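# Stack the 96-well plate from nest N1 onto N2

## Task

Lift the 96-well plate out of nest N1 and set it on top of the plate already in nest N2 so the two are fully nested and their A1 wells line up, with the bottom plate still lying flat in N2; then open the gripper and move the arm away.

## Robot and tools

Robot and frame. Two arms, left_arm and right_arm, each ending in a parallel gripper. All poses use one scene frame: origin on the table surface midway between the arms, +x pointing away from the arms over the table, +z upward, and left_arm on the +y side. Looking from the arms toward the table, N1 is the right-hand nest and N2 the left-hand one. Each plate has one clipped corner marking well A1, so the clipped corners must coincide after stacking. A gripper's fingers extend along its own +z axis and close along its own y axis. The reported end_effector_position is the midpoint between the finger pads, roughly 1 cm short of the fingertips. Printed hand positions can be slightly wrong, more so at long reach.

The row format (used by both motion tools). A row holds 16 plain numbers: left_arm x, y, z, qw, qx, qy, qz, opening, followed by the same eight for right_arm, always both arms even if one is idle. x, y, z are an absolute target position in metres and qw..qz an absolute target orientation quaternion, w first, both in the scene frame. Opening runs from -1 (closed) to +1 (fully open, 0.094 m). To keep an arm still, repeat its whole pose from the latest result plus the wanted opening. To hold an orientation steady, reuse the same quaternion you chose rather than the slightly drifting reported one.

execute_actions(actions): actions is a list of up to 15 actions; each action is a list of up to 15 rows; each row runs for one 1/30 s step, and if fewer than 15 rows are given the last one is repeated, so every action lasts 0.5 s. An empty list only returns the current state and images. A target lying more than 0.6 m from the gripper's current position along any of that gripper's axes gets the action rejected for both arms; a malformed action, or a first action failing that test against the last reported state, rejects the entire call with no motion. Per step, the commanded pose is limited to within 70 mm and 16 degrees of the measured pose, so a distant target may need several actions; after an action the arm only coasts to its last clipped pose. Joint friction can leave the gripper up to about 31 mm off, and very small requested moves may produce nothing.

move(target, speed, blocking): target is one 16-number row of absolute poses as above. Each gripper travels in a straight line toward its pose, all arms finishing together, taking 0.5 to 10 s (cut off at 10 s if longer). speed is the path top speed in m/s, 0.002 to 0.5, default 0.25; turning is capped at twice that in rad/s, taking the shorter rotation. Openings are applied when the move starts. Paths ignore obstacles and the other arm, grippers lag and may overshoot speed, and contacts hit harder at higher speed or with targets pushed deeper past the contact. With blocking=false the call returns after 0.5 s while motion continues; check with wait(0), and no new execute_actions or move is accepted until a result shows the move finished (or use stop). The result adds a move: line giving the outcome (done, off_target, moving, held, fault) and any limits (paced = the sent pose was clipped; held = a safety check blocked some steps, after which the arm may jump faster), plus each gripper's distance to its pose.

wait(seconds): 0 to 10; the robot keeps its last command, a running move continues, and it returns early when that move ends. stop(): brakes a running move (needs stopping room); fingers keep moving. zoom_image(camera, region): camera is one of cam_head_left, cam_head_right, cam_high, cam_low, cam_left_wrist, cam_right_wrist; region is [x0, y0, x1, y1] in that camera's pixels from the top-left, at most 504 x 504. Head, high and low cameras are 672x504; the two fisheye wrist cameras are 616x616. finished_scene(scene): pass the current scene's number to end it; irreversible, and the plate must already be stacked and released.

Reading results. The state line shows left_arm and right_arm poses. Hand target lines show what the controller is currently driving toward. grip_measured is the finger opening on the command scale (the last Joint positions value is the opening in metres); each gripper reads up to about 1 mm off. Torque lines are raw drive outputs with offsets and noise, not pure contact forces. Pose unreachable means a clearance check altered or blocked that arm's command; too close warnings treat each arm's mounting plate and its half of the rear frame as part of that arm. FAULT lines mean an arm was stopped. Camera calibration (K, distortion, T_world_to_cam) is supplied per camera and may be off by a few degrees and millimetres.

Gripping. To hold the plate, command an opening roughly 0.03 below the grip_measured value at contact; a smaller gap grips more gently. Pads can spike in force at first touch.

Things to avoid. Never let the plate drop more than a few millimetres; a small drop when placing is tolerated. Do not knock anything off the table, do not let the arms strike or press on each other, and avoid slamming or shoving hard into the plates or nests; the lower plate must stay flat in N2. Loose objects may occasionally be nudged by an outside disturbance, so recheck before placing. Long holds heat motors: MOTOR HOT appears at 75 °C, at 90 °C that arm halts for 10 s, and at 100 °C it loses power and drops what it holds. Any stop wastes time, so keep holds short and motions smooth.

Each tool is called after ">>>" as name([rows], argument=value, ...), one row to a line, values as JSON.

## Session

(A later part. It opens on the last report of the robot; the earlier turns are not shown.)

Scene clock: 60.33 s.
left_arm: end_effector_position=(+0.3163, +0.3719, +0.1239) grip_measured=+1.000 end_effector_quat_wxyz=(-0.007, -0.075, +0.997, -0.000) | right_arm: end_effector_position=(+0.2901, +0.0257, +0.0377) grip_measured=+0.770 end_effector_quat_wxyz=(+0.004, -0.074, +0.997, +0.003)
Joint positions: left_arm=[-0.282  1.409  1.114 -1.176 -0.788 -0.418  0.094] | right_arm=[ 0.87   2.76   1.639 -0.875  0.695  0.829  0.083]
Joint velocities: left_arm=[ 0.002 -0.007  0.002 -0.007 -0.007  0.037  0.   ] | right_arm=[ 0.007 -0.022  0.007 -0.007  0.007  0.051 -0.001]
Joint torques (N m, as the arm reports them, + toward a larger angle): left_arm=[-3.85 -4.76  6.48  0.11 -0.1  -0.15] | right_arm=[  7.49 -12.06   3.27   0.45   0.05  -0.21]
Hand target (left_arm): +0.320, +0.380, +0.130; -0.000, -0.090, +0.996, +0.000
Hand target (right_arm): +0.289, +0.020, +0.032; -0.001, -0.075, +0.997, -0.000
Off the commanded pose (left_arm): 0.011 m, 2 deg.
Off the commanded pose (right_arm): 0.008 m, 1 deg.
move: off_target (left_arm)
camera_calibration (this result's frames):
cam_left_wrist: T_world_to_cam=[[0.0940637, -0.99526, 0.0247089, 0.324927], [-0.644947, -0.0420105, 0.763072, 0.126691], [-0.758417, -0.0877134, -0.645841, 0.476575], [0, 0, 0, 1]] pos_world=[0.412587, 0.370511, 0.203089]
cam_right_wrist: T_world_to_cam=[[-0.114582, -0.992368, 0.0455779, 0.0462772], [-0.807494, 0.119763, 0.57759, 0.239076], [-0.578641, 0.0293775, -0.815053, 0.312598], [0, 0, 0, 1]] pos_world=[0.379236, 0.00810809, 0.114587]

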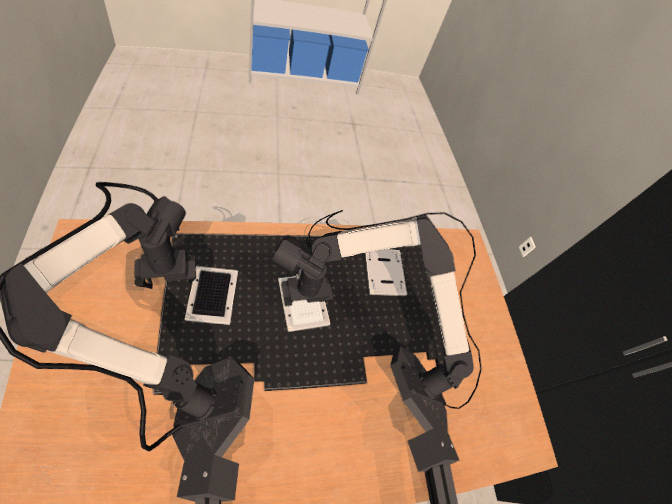

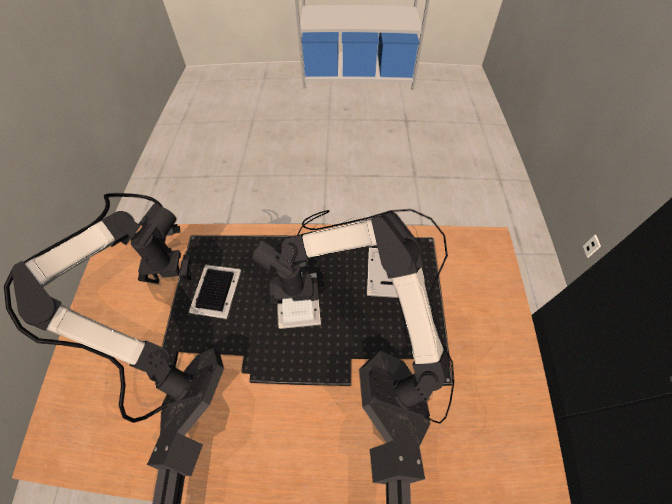

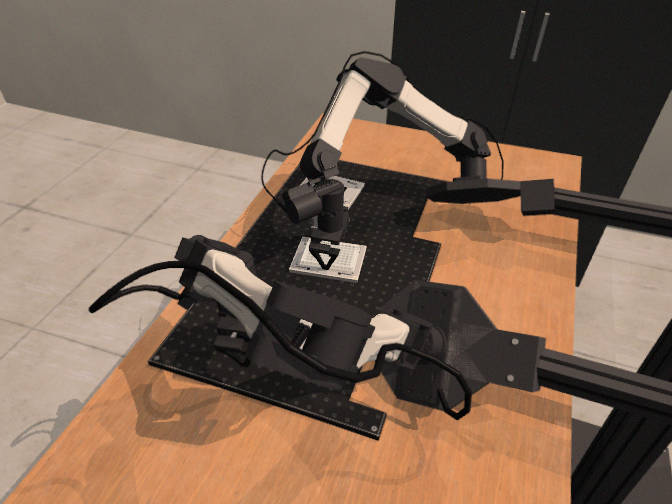

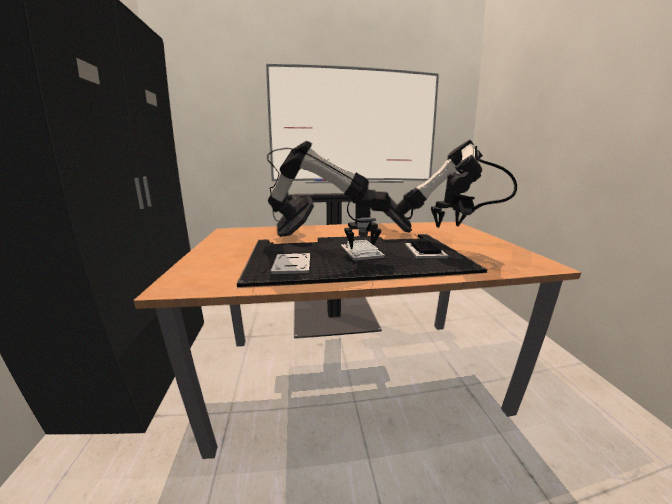

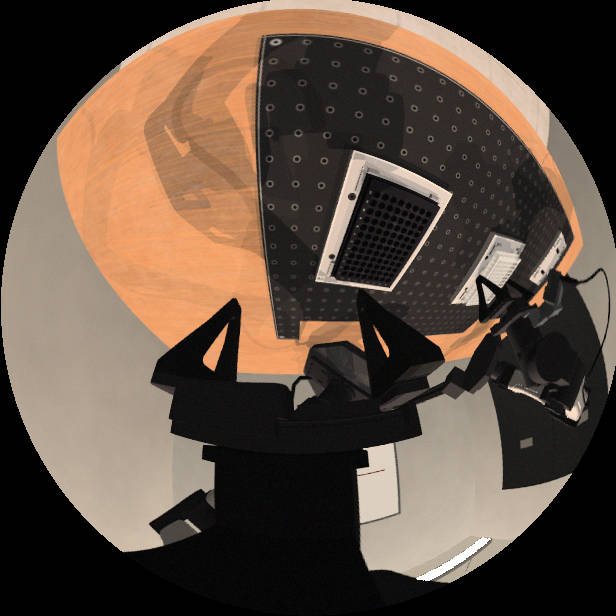

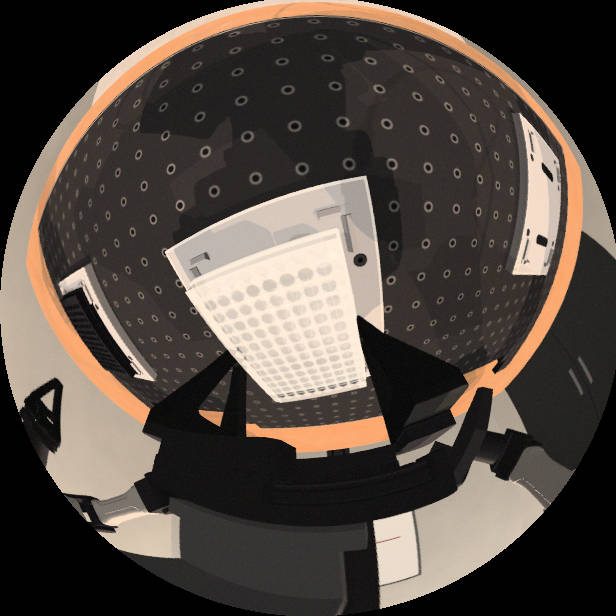

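>>> move(target=[0.32,0.38,0.13,0,-0.09,0.996,0,1,0.29,0.0257,0.0377,0,-0.075,0.997,0,1])

>>> move(target=[0.32,0.36,0.13,0,-0.09,0.996,0,1,0.294,0.026,0.09,0,-0.075,0.997,0,1], speed=0.08)

>>> move(target=[0.302,0.01,0.095,0,-0.09,0.996,0,1,0.31,-0.38,0.14,0,-0.075,0.997,0,1])

>>> move(target=[0.298,0.012,0.065,0,-0.09,0.996,0,1,0.31,-0.38,0.14,0,-0.075,0.997,0,1], speed=0.05)

>>> zoom_image(camera="cam_left_wrist", region=[170,140,420,390])

Scene clock: 66.43 s.
left_arm: end_effector_position=(+0.3163, +0.3719, +0.1239) grip_measured=+1.000 end_effector_quat_wxyz=(-0.007, -0.075, +0.997, -0.000) | right_arm: end_effector_position=(+0.2891, +0.0242, +0.0377) grip_measured=+1.000 end_effector_quat_wxyz=(+0.002, -0.077, +0.997, +0.000)
Joint positions: left_arm=[-0.282  1.409  1.114 -1.176 -0.788 -0.418  0.094] | right_arm=[ 0.87   2.76   1.639 -0.884  0.695  0.829  0.094]
Joint velocities: left_arm=[-0.002  0.007 -0.012 -0.081 -0.11   0.037  0.   ] | right_arm=[ 0.012 -0.012 -0.007 -0.037 -0.022  0.007  0.   ]
Joint torques (N m, as the arm reports them, + toward a larger angle): left_arm=[-3.88 -4.73  6.54  0.13 -0.09 -0.14] | right_arm=[  8.86 -10.53   6.43   0.17   0.01  -0.04]
Hand target (left_arm): +0.320, +0.380, +0.130; +0.000, -0.090, +0.996, +0.000
Hand target (right_arm): +0.290, +0.026, +0.038; +0.000, -0.075, +0.997, +0.000
Off the commanded pose (left_arm): 0.011 m, 2 deg.
Off the commanded pose (right_arm): 0.002 m, 0 deg.
move: off_target (left_arm)
camera_calibration (this result's frames):
cam_left_wrist: T_world_to_cam=[[0.0940637, -0.99526, 0.0247089, 0.324927], [-0.644947, -0.0420105, 0.763072, 0.126691], [-0.758417, -0.0877134, -0.645841, 0.476575], [0, 0, 0, 1]] pos_world=[0.412587, 0.370511, 0.203089]
cam_right_wrist: T_world_to_cam=[[-0.108457, -0.992762, 0.0515801, 0.042685], [-0.80605, 0.11819, 0.579926, 0.237983], [-0.581825, 0.021321, -0.813035, 0.31309], [0, 0, 0, 1]] pos_world=[0.378619, 0.00757347, 0.114339]

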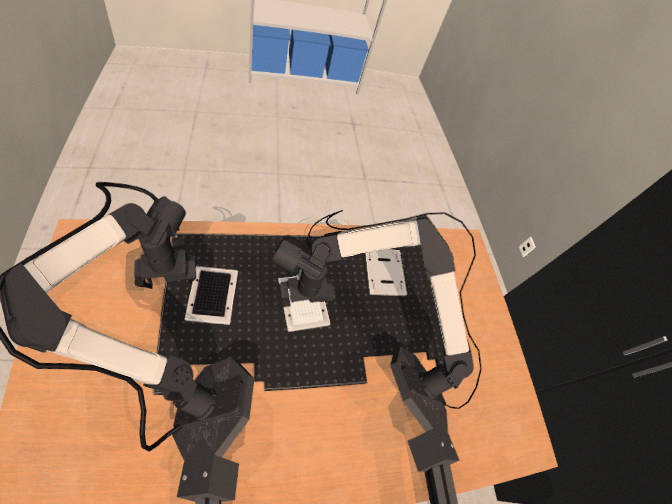

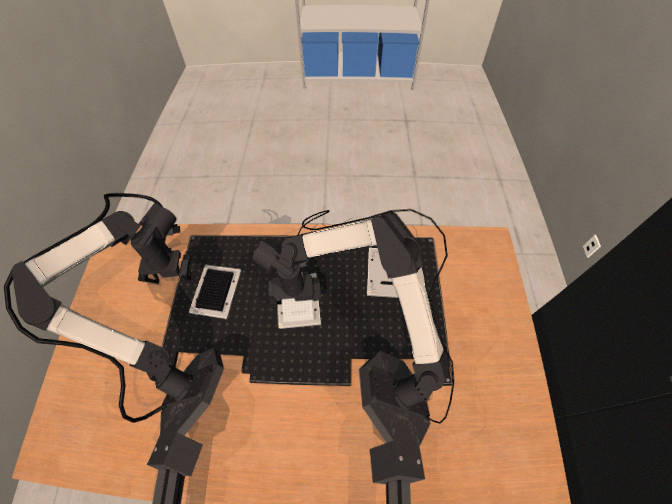

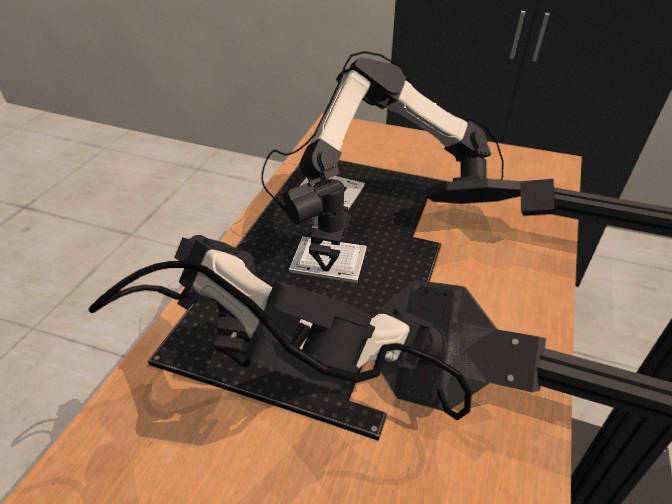

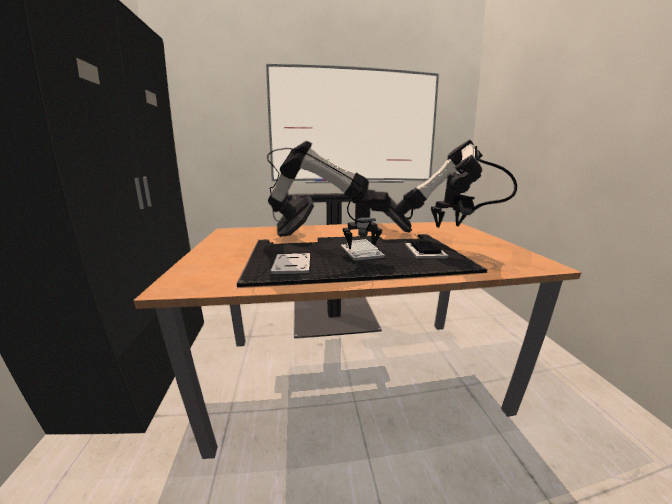

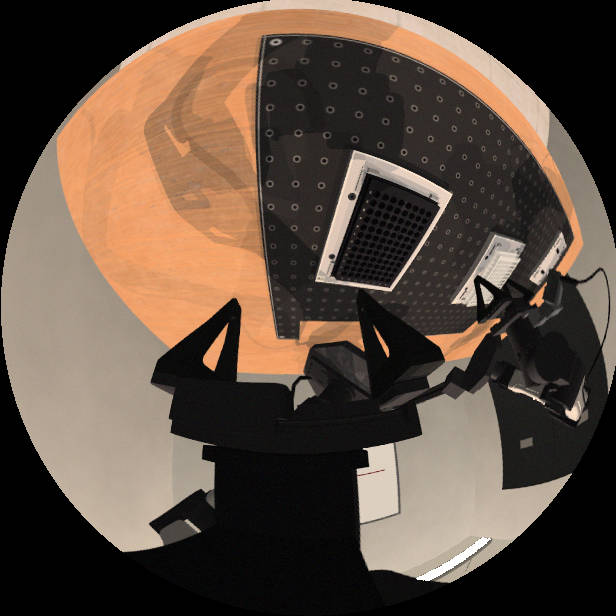

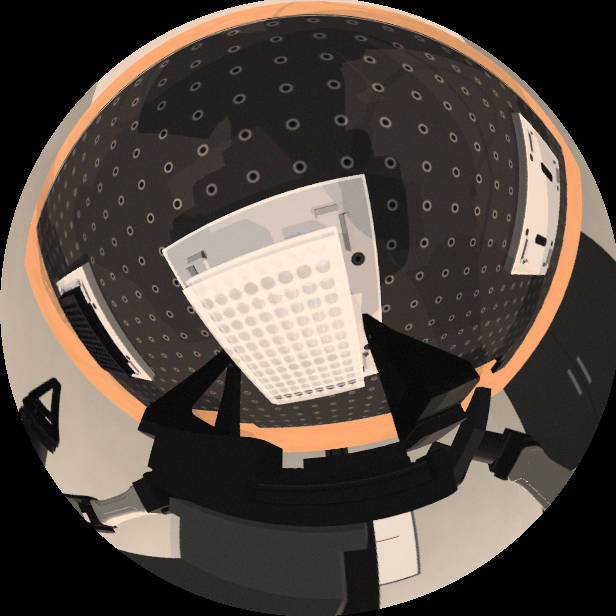

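Scene clock: 67.63 s.
left_arm: end_effector_position=(+0.3192, +0.3626, +0.1314) grip_measured=+1.000 end_effector_quat_wxyz=(+0.007, -0.098, +0.995, -0.008) | right_arm: end_effector_position=(+0.2916, +0.0233, +0.0834) grip_measured=+1.000 end_effector_quat_wxyz=(+0.001, -0.083, +0.996, -0.009)
Joint positions: left_arm=[-0.326  1.409  1.114 -1.176 -0.788 -0.496  0.094] | right_arm=[ 0.939  2.743  1.761 -1.094  0.674  0.91   0.094]
Joint velocities: left_arm=[-0.007 -0.002  0.002 -0.037  0.007 -0.066  0.   ] | right_arm=[-0.012 -0.002 -0.007 -0.022 -0.037  0.022  0.   ]
Joint torques (N m, as the arm reports them, + toward a larger angle): left_arm=[-5.03 -1.48  5.63  0.22 -0.14 -0.13] | right_arm=[  9.29 -11.98   7.07   0.15  -0.06   0.02]
Hand target (left_arm): +0.320, +0.360, +0.130; +0.001, -0.090, +0.996, -0.001
Hand target (right_arm): +0.294, +0.026, +0.090; +0.000, -0.075, +0.997, -0.001
Off the commanded pose (left_arm): 0.003 m, 2 deg.
Off the commanded pose (right_arm): 0.007 m, 1 deg.
move: done
camera_calibration (this result's frames):
cam_left_wrist: T_world_to_cam=[[0.139782, -0.989336, 0.0409174, 0.29639], [-0.66388, -0.0629794, 0.745182, 0.13843], [-0.734659, -0.131328, -0.665604, 0.493618], [0, 0, 0, 1]] pos_world=[0.413112, 0.366774, 0.213271]
cam_right_wrist: T_world_to_cam=[[-0.0967072, -0.992826, 0.0703179, 0.0347868], [-0.807903, 0.119565, 0.577059, 0.214369], [-0.581326, -0.00100428, -0.81367, 0.352193], [0, 0, 0, 1]] pos_world=[0.381293, 0.0092598, 0.160419]

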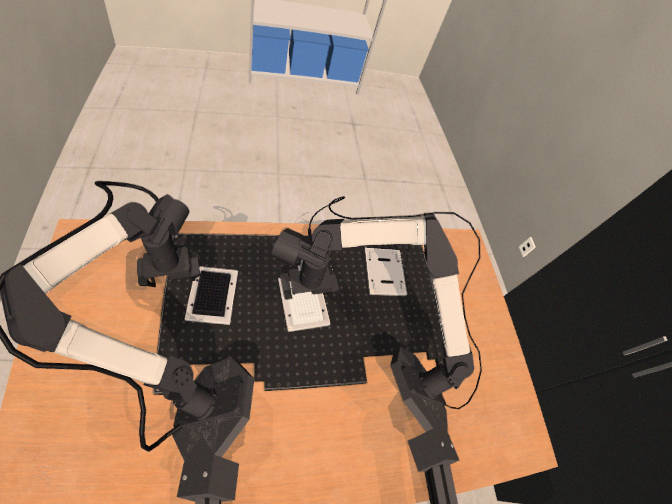

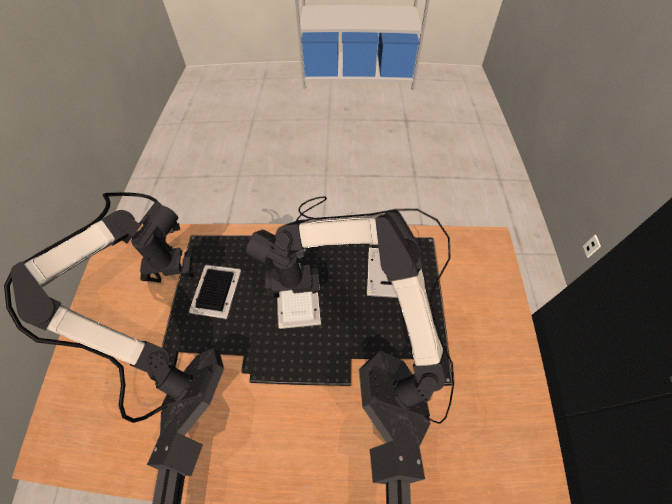

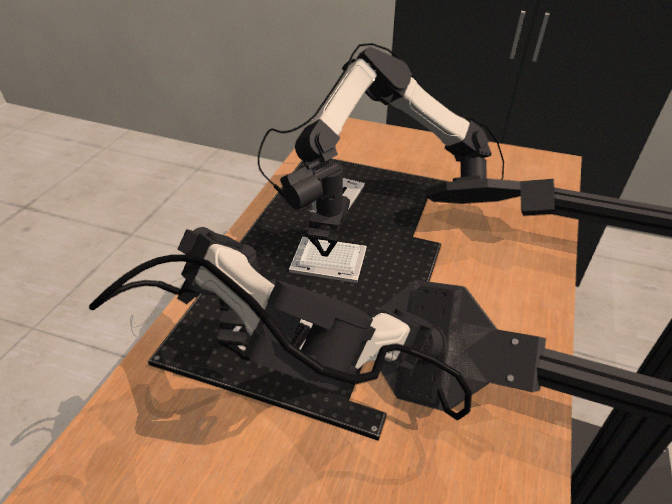

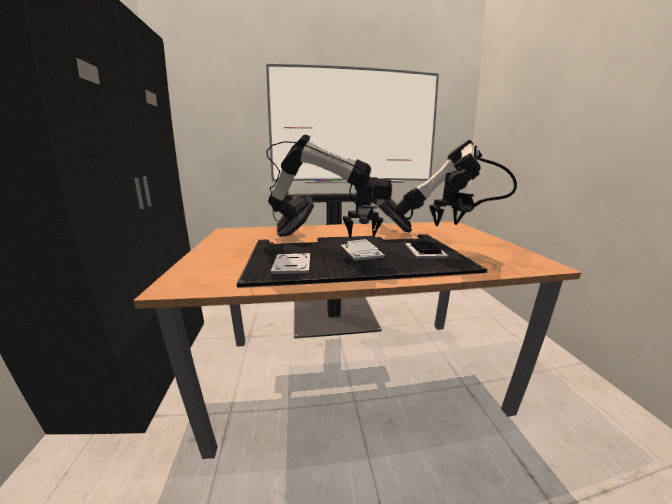

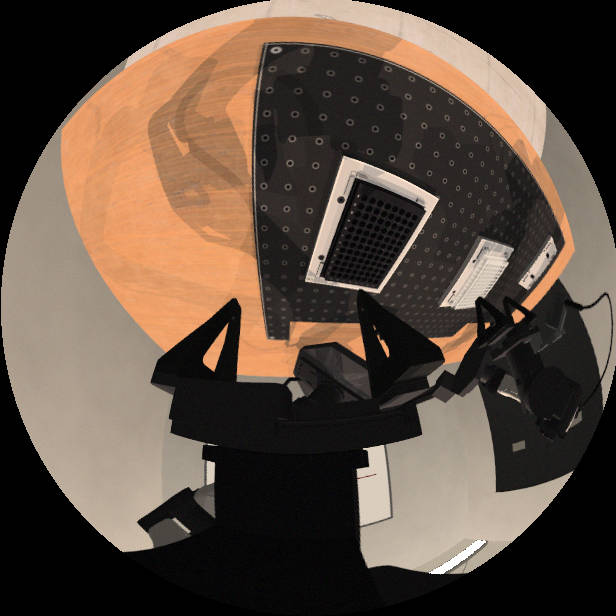

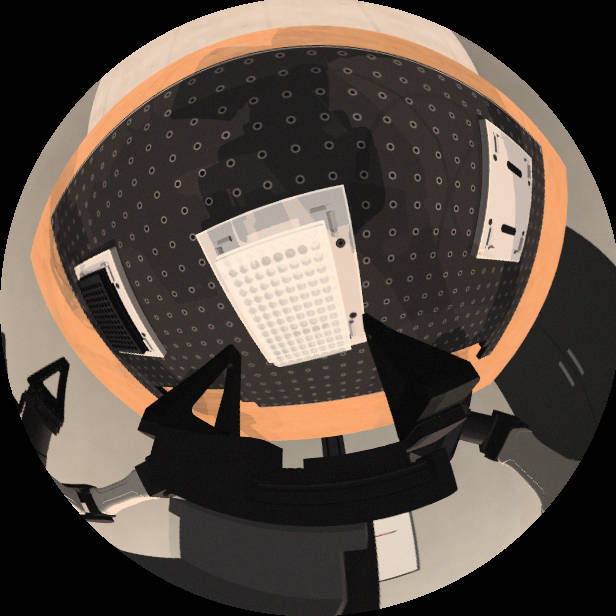

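Scene clock: 69.93 s.
left_arm: end_effector_position=(+0.3032, +0.0090, +0.0982) grip_measured=+1.000 end_effector_quat_wxyz=(+0.006, -0.087, +0.996, -0.011) | right_arm: end_effector_position=(+0.3158, -0.3729, +0.1409) grip_measured=+1.000 end_effector_quat_wxyz=(+0.002, -0.076, +0.997, +0.007)
Joint positions: left_arm=[-0.873  2.581  1.664 -1.061 -0.693 -1.209  0.094] | right_arm=[ 0.339  1.423  1.169 -1.246  0.786  0.109  0.094]
Joint velocities: left_arm=[ 0.002 -0.012 -0.007  0.007 -0.022  0.007  0.   ] | right_arm=[-0.002  0.022 -0.012 -0.007  0.066  0.007  0.   ]
Joint torques (N m, as the arm reports them, + toward a larger angle): left_arm=[-9.13 -6.72  6.81  0.17 -0.04 -0.15] | right_arm=[ 3.14 -5.21  6.15  0.2  -0.04 -0.2 ]
Hand target (left_arm): +0.303, +0.007, +0.098; +0.001, -0.089, +0.996, -0.009
Hand target (right_arm): +0.316, -0.378, +0.142; +0.001, -0.076, +0.997, +0.008
Off the commanded pose (left_arm): 0.004 m, 1 deg.
Off the commanded pose (right_arm): 0.009 m, 1 deg.
move: done
camera_calibration (this result's frames):
cam_left_wrist: T_world_to_cam=[[0.11702, -0.992016, 0.0470062, -0.0435689], [-0.664596, -0.04305, 0.745962, 0.130282], [-0.737983, -0.118533, -0.664327, 0.41413], [0, 0, 0, 1]] pos_world=[0.397305, 0.0114755, 0.17998]
cam_right_wrist: T_world_to_cam=[[-0.11112, -0.993056, 0.038615, -0.351395], [-0.806005, 0.112784, 0.581064, 0.244416], [-0.581384, 0.033444, -0.812942, 0.425303], [0, 0, 0, 1]] pos_world=[0.405218, -0.390745, 0.217294]

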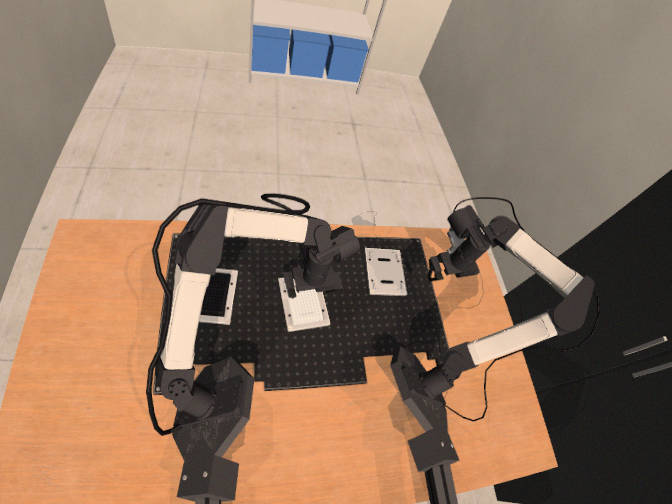

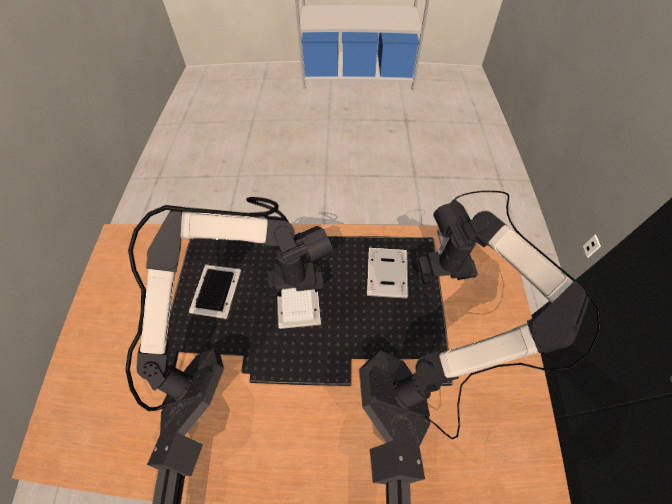

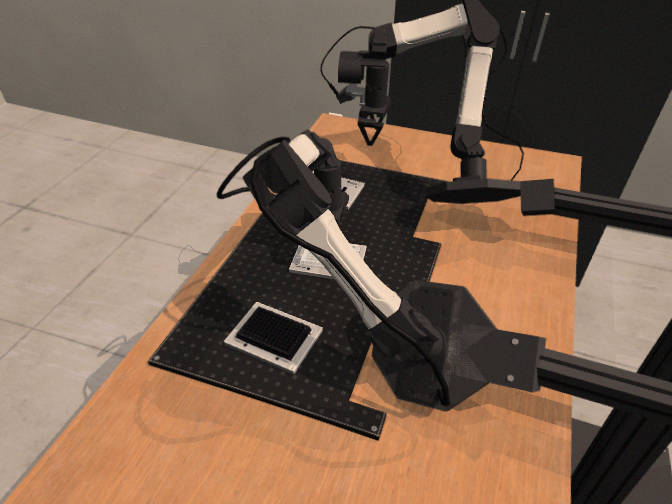

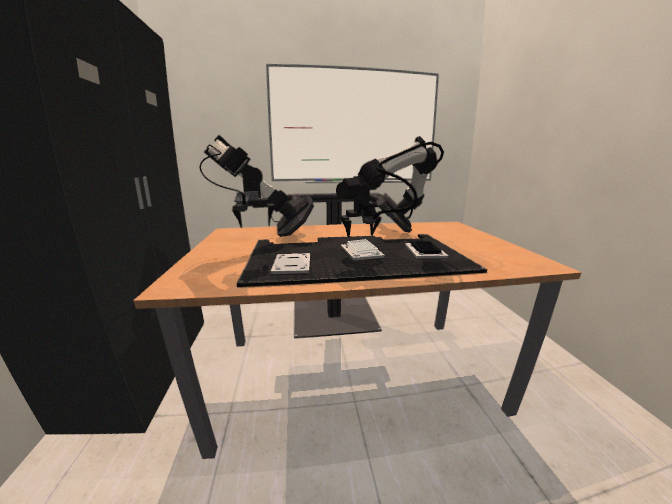

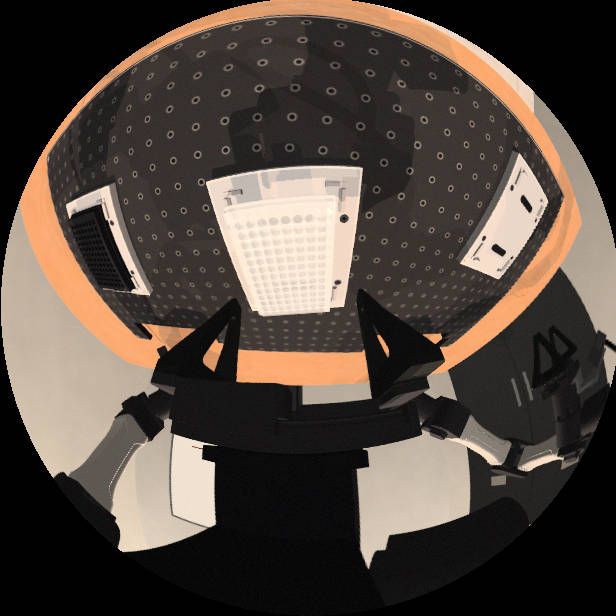

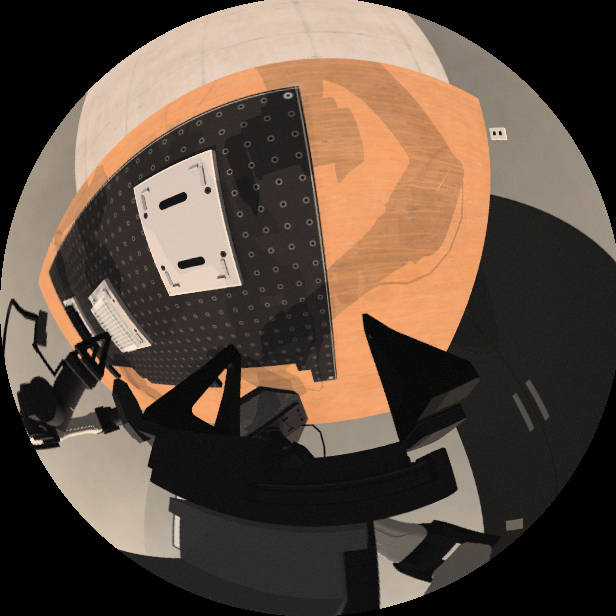

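Scene clock: 71.00 s.
left_arm: end_effector_position=(+0.3074, +0.0117, +0.0795) grip_measured=+1.000 end_effector_quat_wxyz=(+0.002, -0.103, +0.995, -0.014) | right_arm: end_effector_position=(+0.3158, -0.3752, +0.1428) grip_measured=+1.000 end_effector_quat_wxyz=(+0.007, -0.072, +0.997, +0.007)
Joint positions: left_arm=[-0.831  2.581  1.622 -0.986 -0.7   -1.191  0.094] | right_arm=[ 0.339  1.411  1.169 -1.246  0.787  0.109  0.094]
Joint velocities: left_arm=[ 0.012 -0.007 -0.002 -0.007  0.051 -0.007  0.   ] | right_arm=[ 0.012 -0.007  0.002 -0.022  0.022  0.007  0.   ]
Joint torques (N m, as the arm reports them, + toward a larger angle): left_arm=[-8.63 -5.81  3.14  0.62 -0.22  0.06] | right_arm=[ 2.98 -5.71  4.21  0.23  0.06 -0.19]
Hand target (left_arm): +0.298, +0.012, +0.065; -0.000, -0.090, +0.996, +0.001
Hand target (right_arm): +0.310, -0.380, +0.140; -0.000, -0.075, +0.997, +0.000
Off the commanded pose (left_arm): 0.017 m, 2 deg.
Off the commanded pose (right_arm): 0.008 m, 1 deg.
move: off_target (left_arm)
camera_calibration (this result's frames):
cam_left_wrist: T_world_to_cam=[[0.149174, -0.987447, 0.0519222, -0.0508579], [-0.657102, -0.0597567, 0.75143, 0.144536], [-0.738894, -0.146212, -0.657767, 0.405189], [0, 0, 0, 1]] pos_world=[0.401954, 0.017661, 0.160552]
cam_right_wrist: T_world_to_cam=[[-0.119482, -0.992149, 0.0369452, -0.350522], [-0.80989, 0.118923, 0.5744, 0.248063], [-0.574284, 0.0387092, -0.81774, 0.427346], [0, 0, 0, 1]] pos_world=[0.404441, -0.393813, 0.219921]

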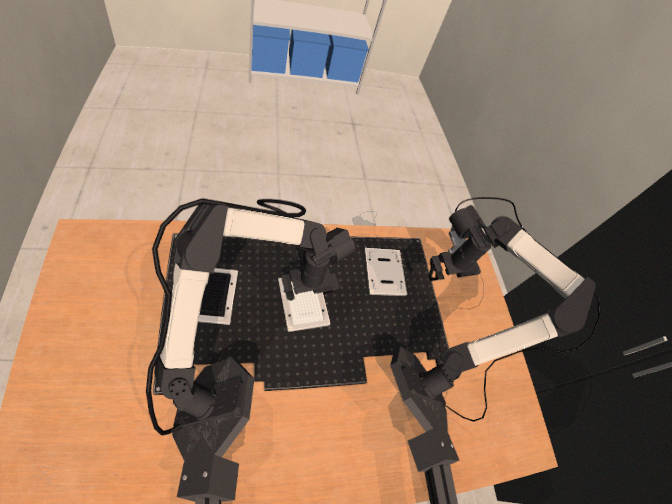

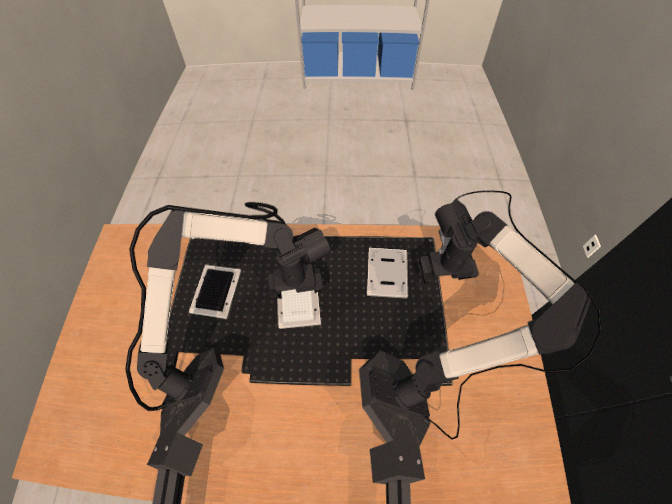

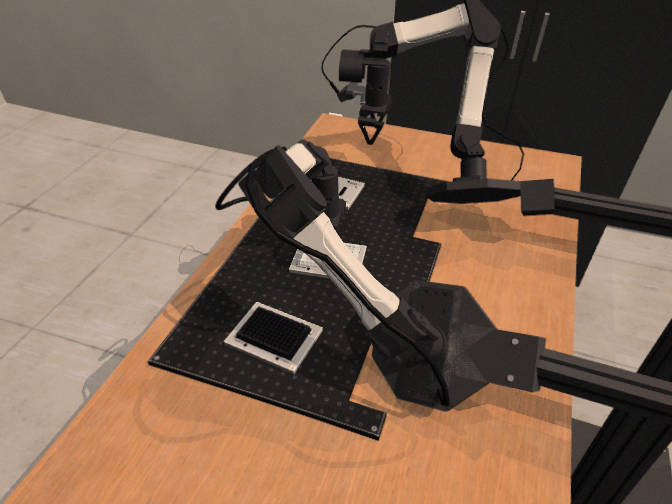

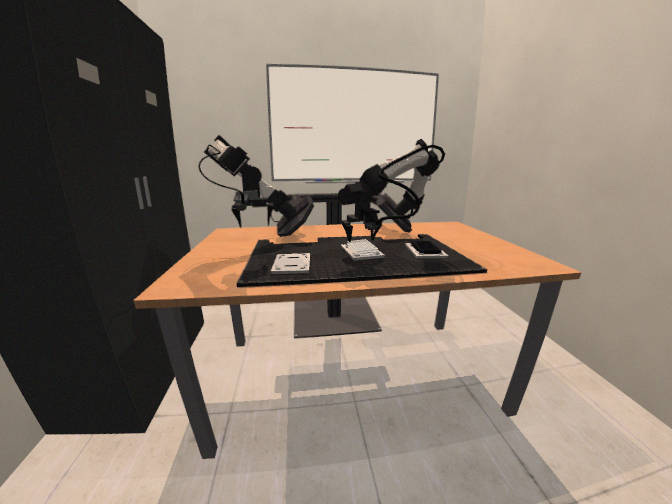

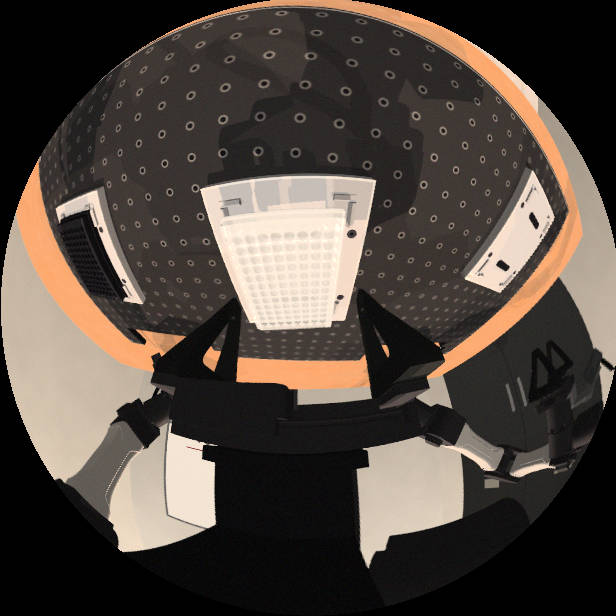

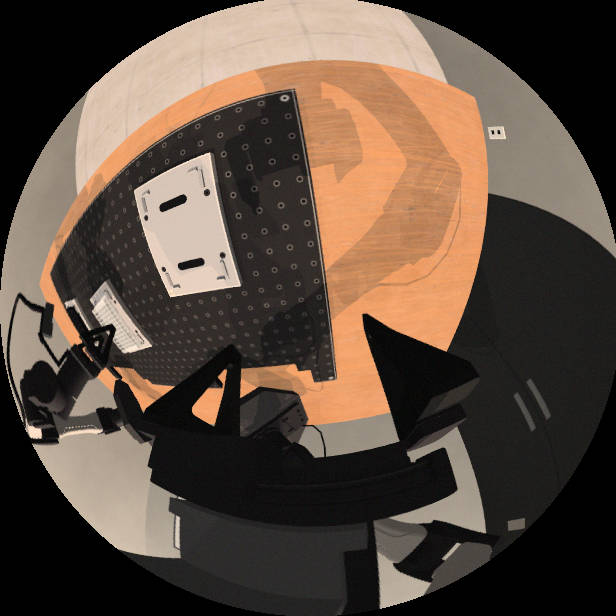

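Region (170, 140, 420, 390) of cam_left_wrist's 616x616 image, scaled by 2.016, with more detail than that image has.

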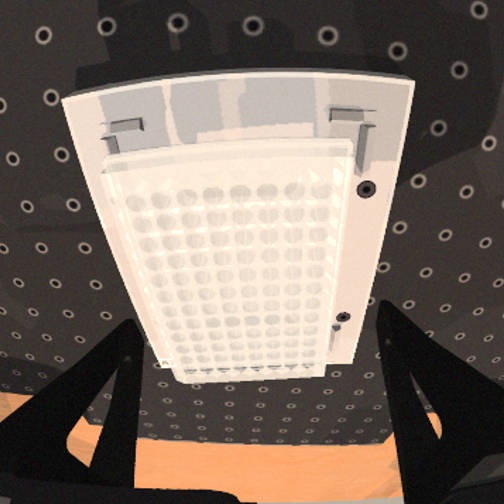

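Need y +6, x −8.

>>> move(target=[0.292,0.019,0.053,0,-0.07,0.9975,0,1,0.31,-0.38,0.14,0,-0.075,0.997,0,1], speed=0.03)

>>> zoom_image(camera="cam_left_wrist", region=[170,140,420,390])

Scene clock: 76.30 s.
left_arm: end_effector_position=(+0.2960, +0.0164, +0.0611) grip_measured=+1.000 end_effector_quat_wxyz=(-0.001, -0.076, +0.997, -0.007) | right_arm: end_effector_position=(+0.3158, -0.3752, +0.1428) grip_measured=+1.000 end_effector_quat_wxyz=(+0.007, -0.072, +0.997, +0.007)
Joint positions: left_arm=[-0.814  2.581  1.543 -0.915 -0.707 -1.13   0.094] | right_arm=[ 0.339  1.411  1.169 -1.246  0.787  0.109  0.094]
Joint velocities: left_arm=[ 0.002 -0.012  0.017  0.081 -0.007  0.037  0.   ] | right_arm=[-0.012 -0.027  0.002 -0.095 -0.037 -0.007  0.   ]
Joint torques (N m, as the arm reports them, + toward a larger angle): left_arm=[-8.33 -7.04  2.95  0.6  -0.21  0.03] | right_arm=[ 2.97 -5.73  4.2   0.23  0.06 -0.19]
Hand target (left_arm): +0.292, +0.019, +0.053; -0.000, -0.070, +0.998, +0.001
Hand target (right_arm): +0.310, -0.380, +0.140; -0.000, -0.075, +0.997, +0.000
Off the commanded pose (left_arm): 0.009 m, 1 deg.
Off the commanded pose (right_arm): 0.008 m, 1 deg.
move: done
camera_calibration (this result's frames):
cam_left_wrist: T_world_to_cam=[[0.0961574, -0.994656, 0.0375992, -0.0268398], [-0.653965, -0.0346539, 0.755731, 0.149564], [-0.750389, -0.0972577, -0.653802, 0.387683], [0, 0, 0, 1]] pos_world=[0.391303, 0.0161918, 0.141447]
cam_right_wrist: T_world_to_cam=[[-0.119482, -0.992149, 0.0369452, -0.350522], [-0.80989, 0.118923, 0.5744, 0.248063], [-0.574284, 0.0387092, -0.81774, 0.427346], [0, 0, 0, 1]] pos_world=[0.404441, -0.393813, 0.219921]

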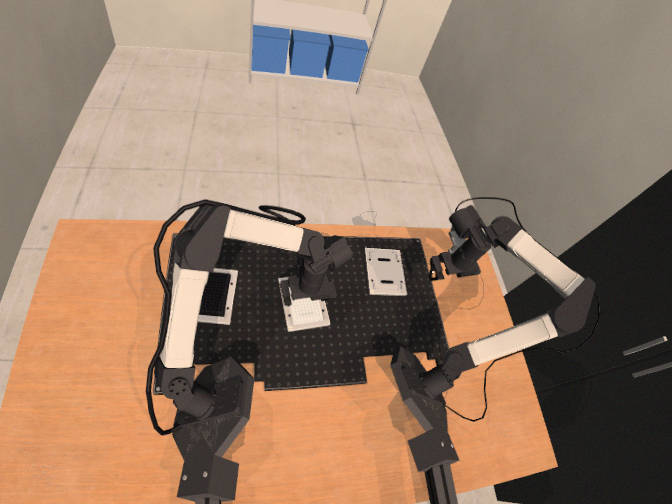

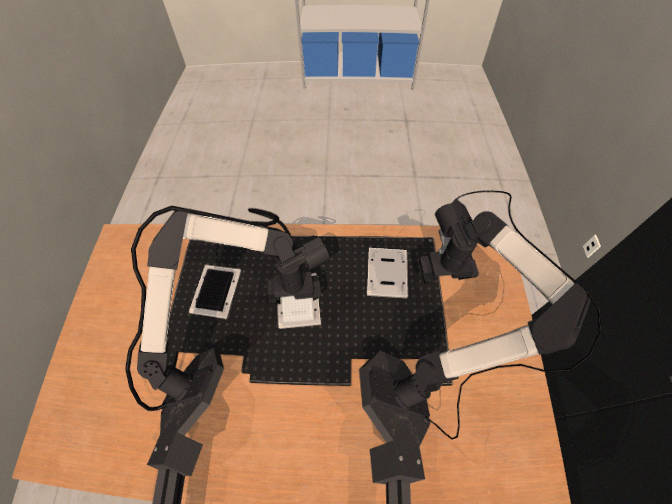

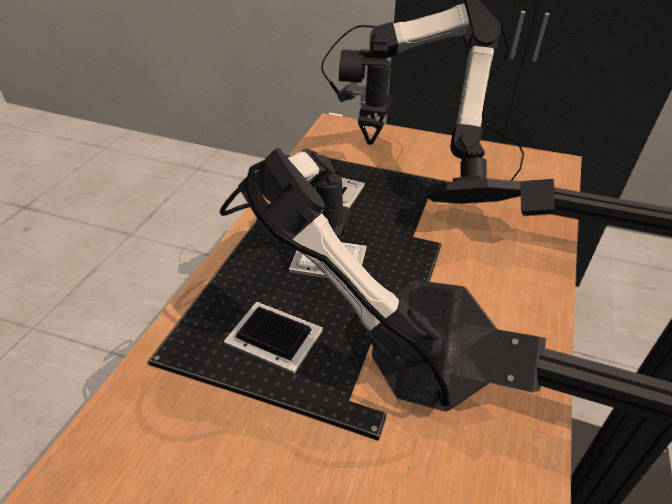

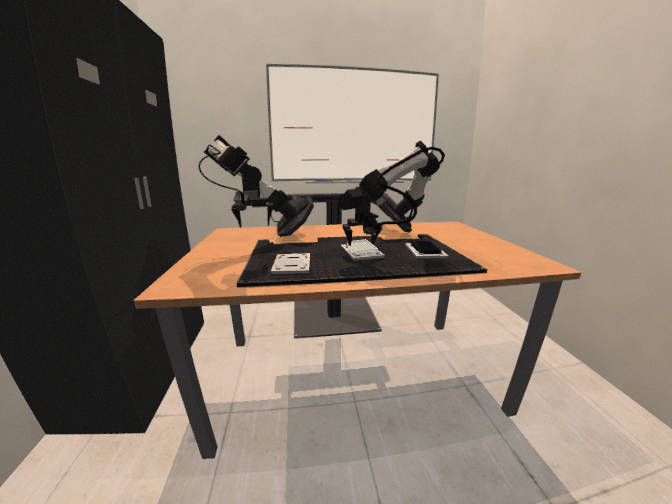

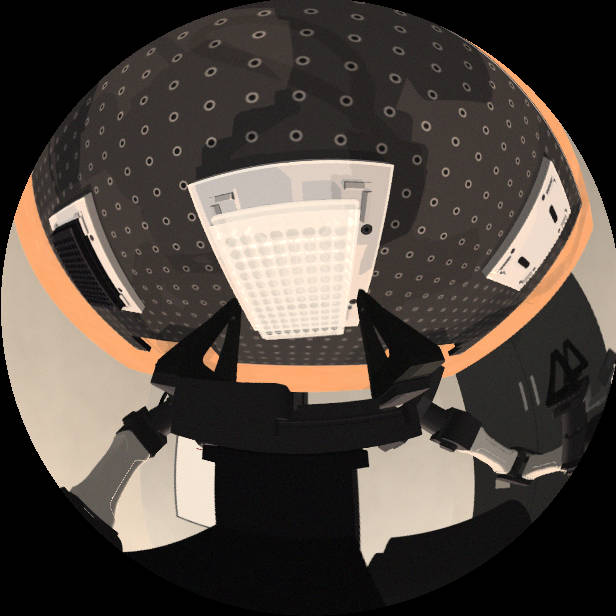

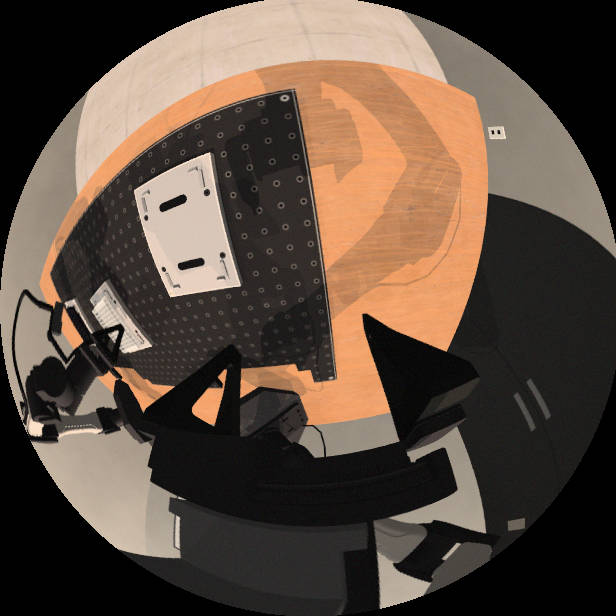

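Region (170, 140, 420, 390) of cam_left_wrist's 616x616 image, scaled by 2.016, with more detail than that image has.

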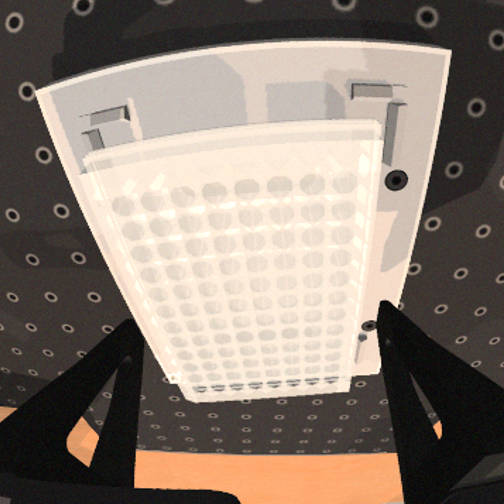

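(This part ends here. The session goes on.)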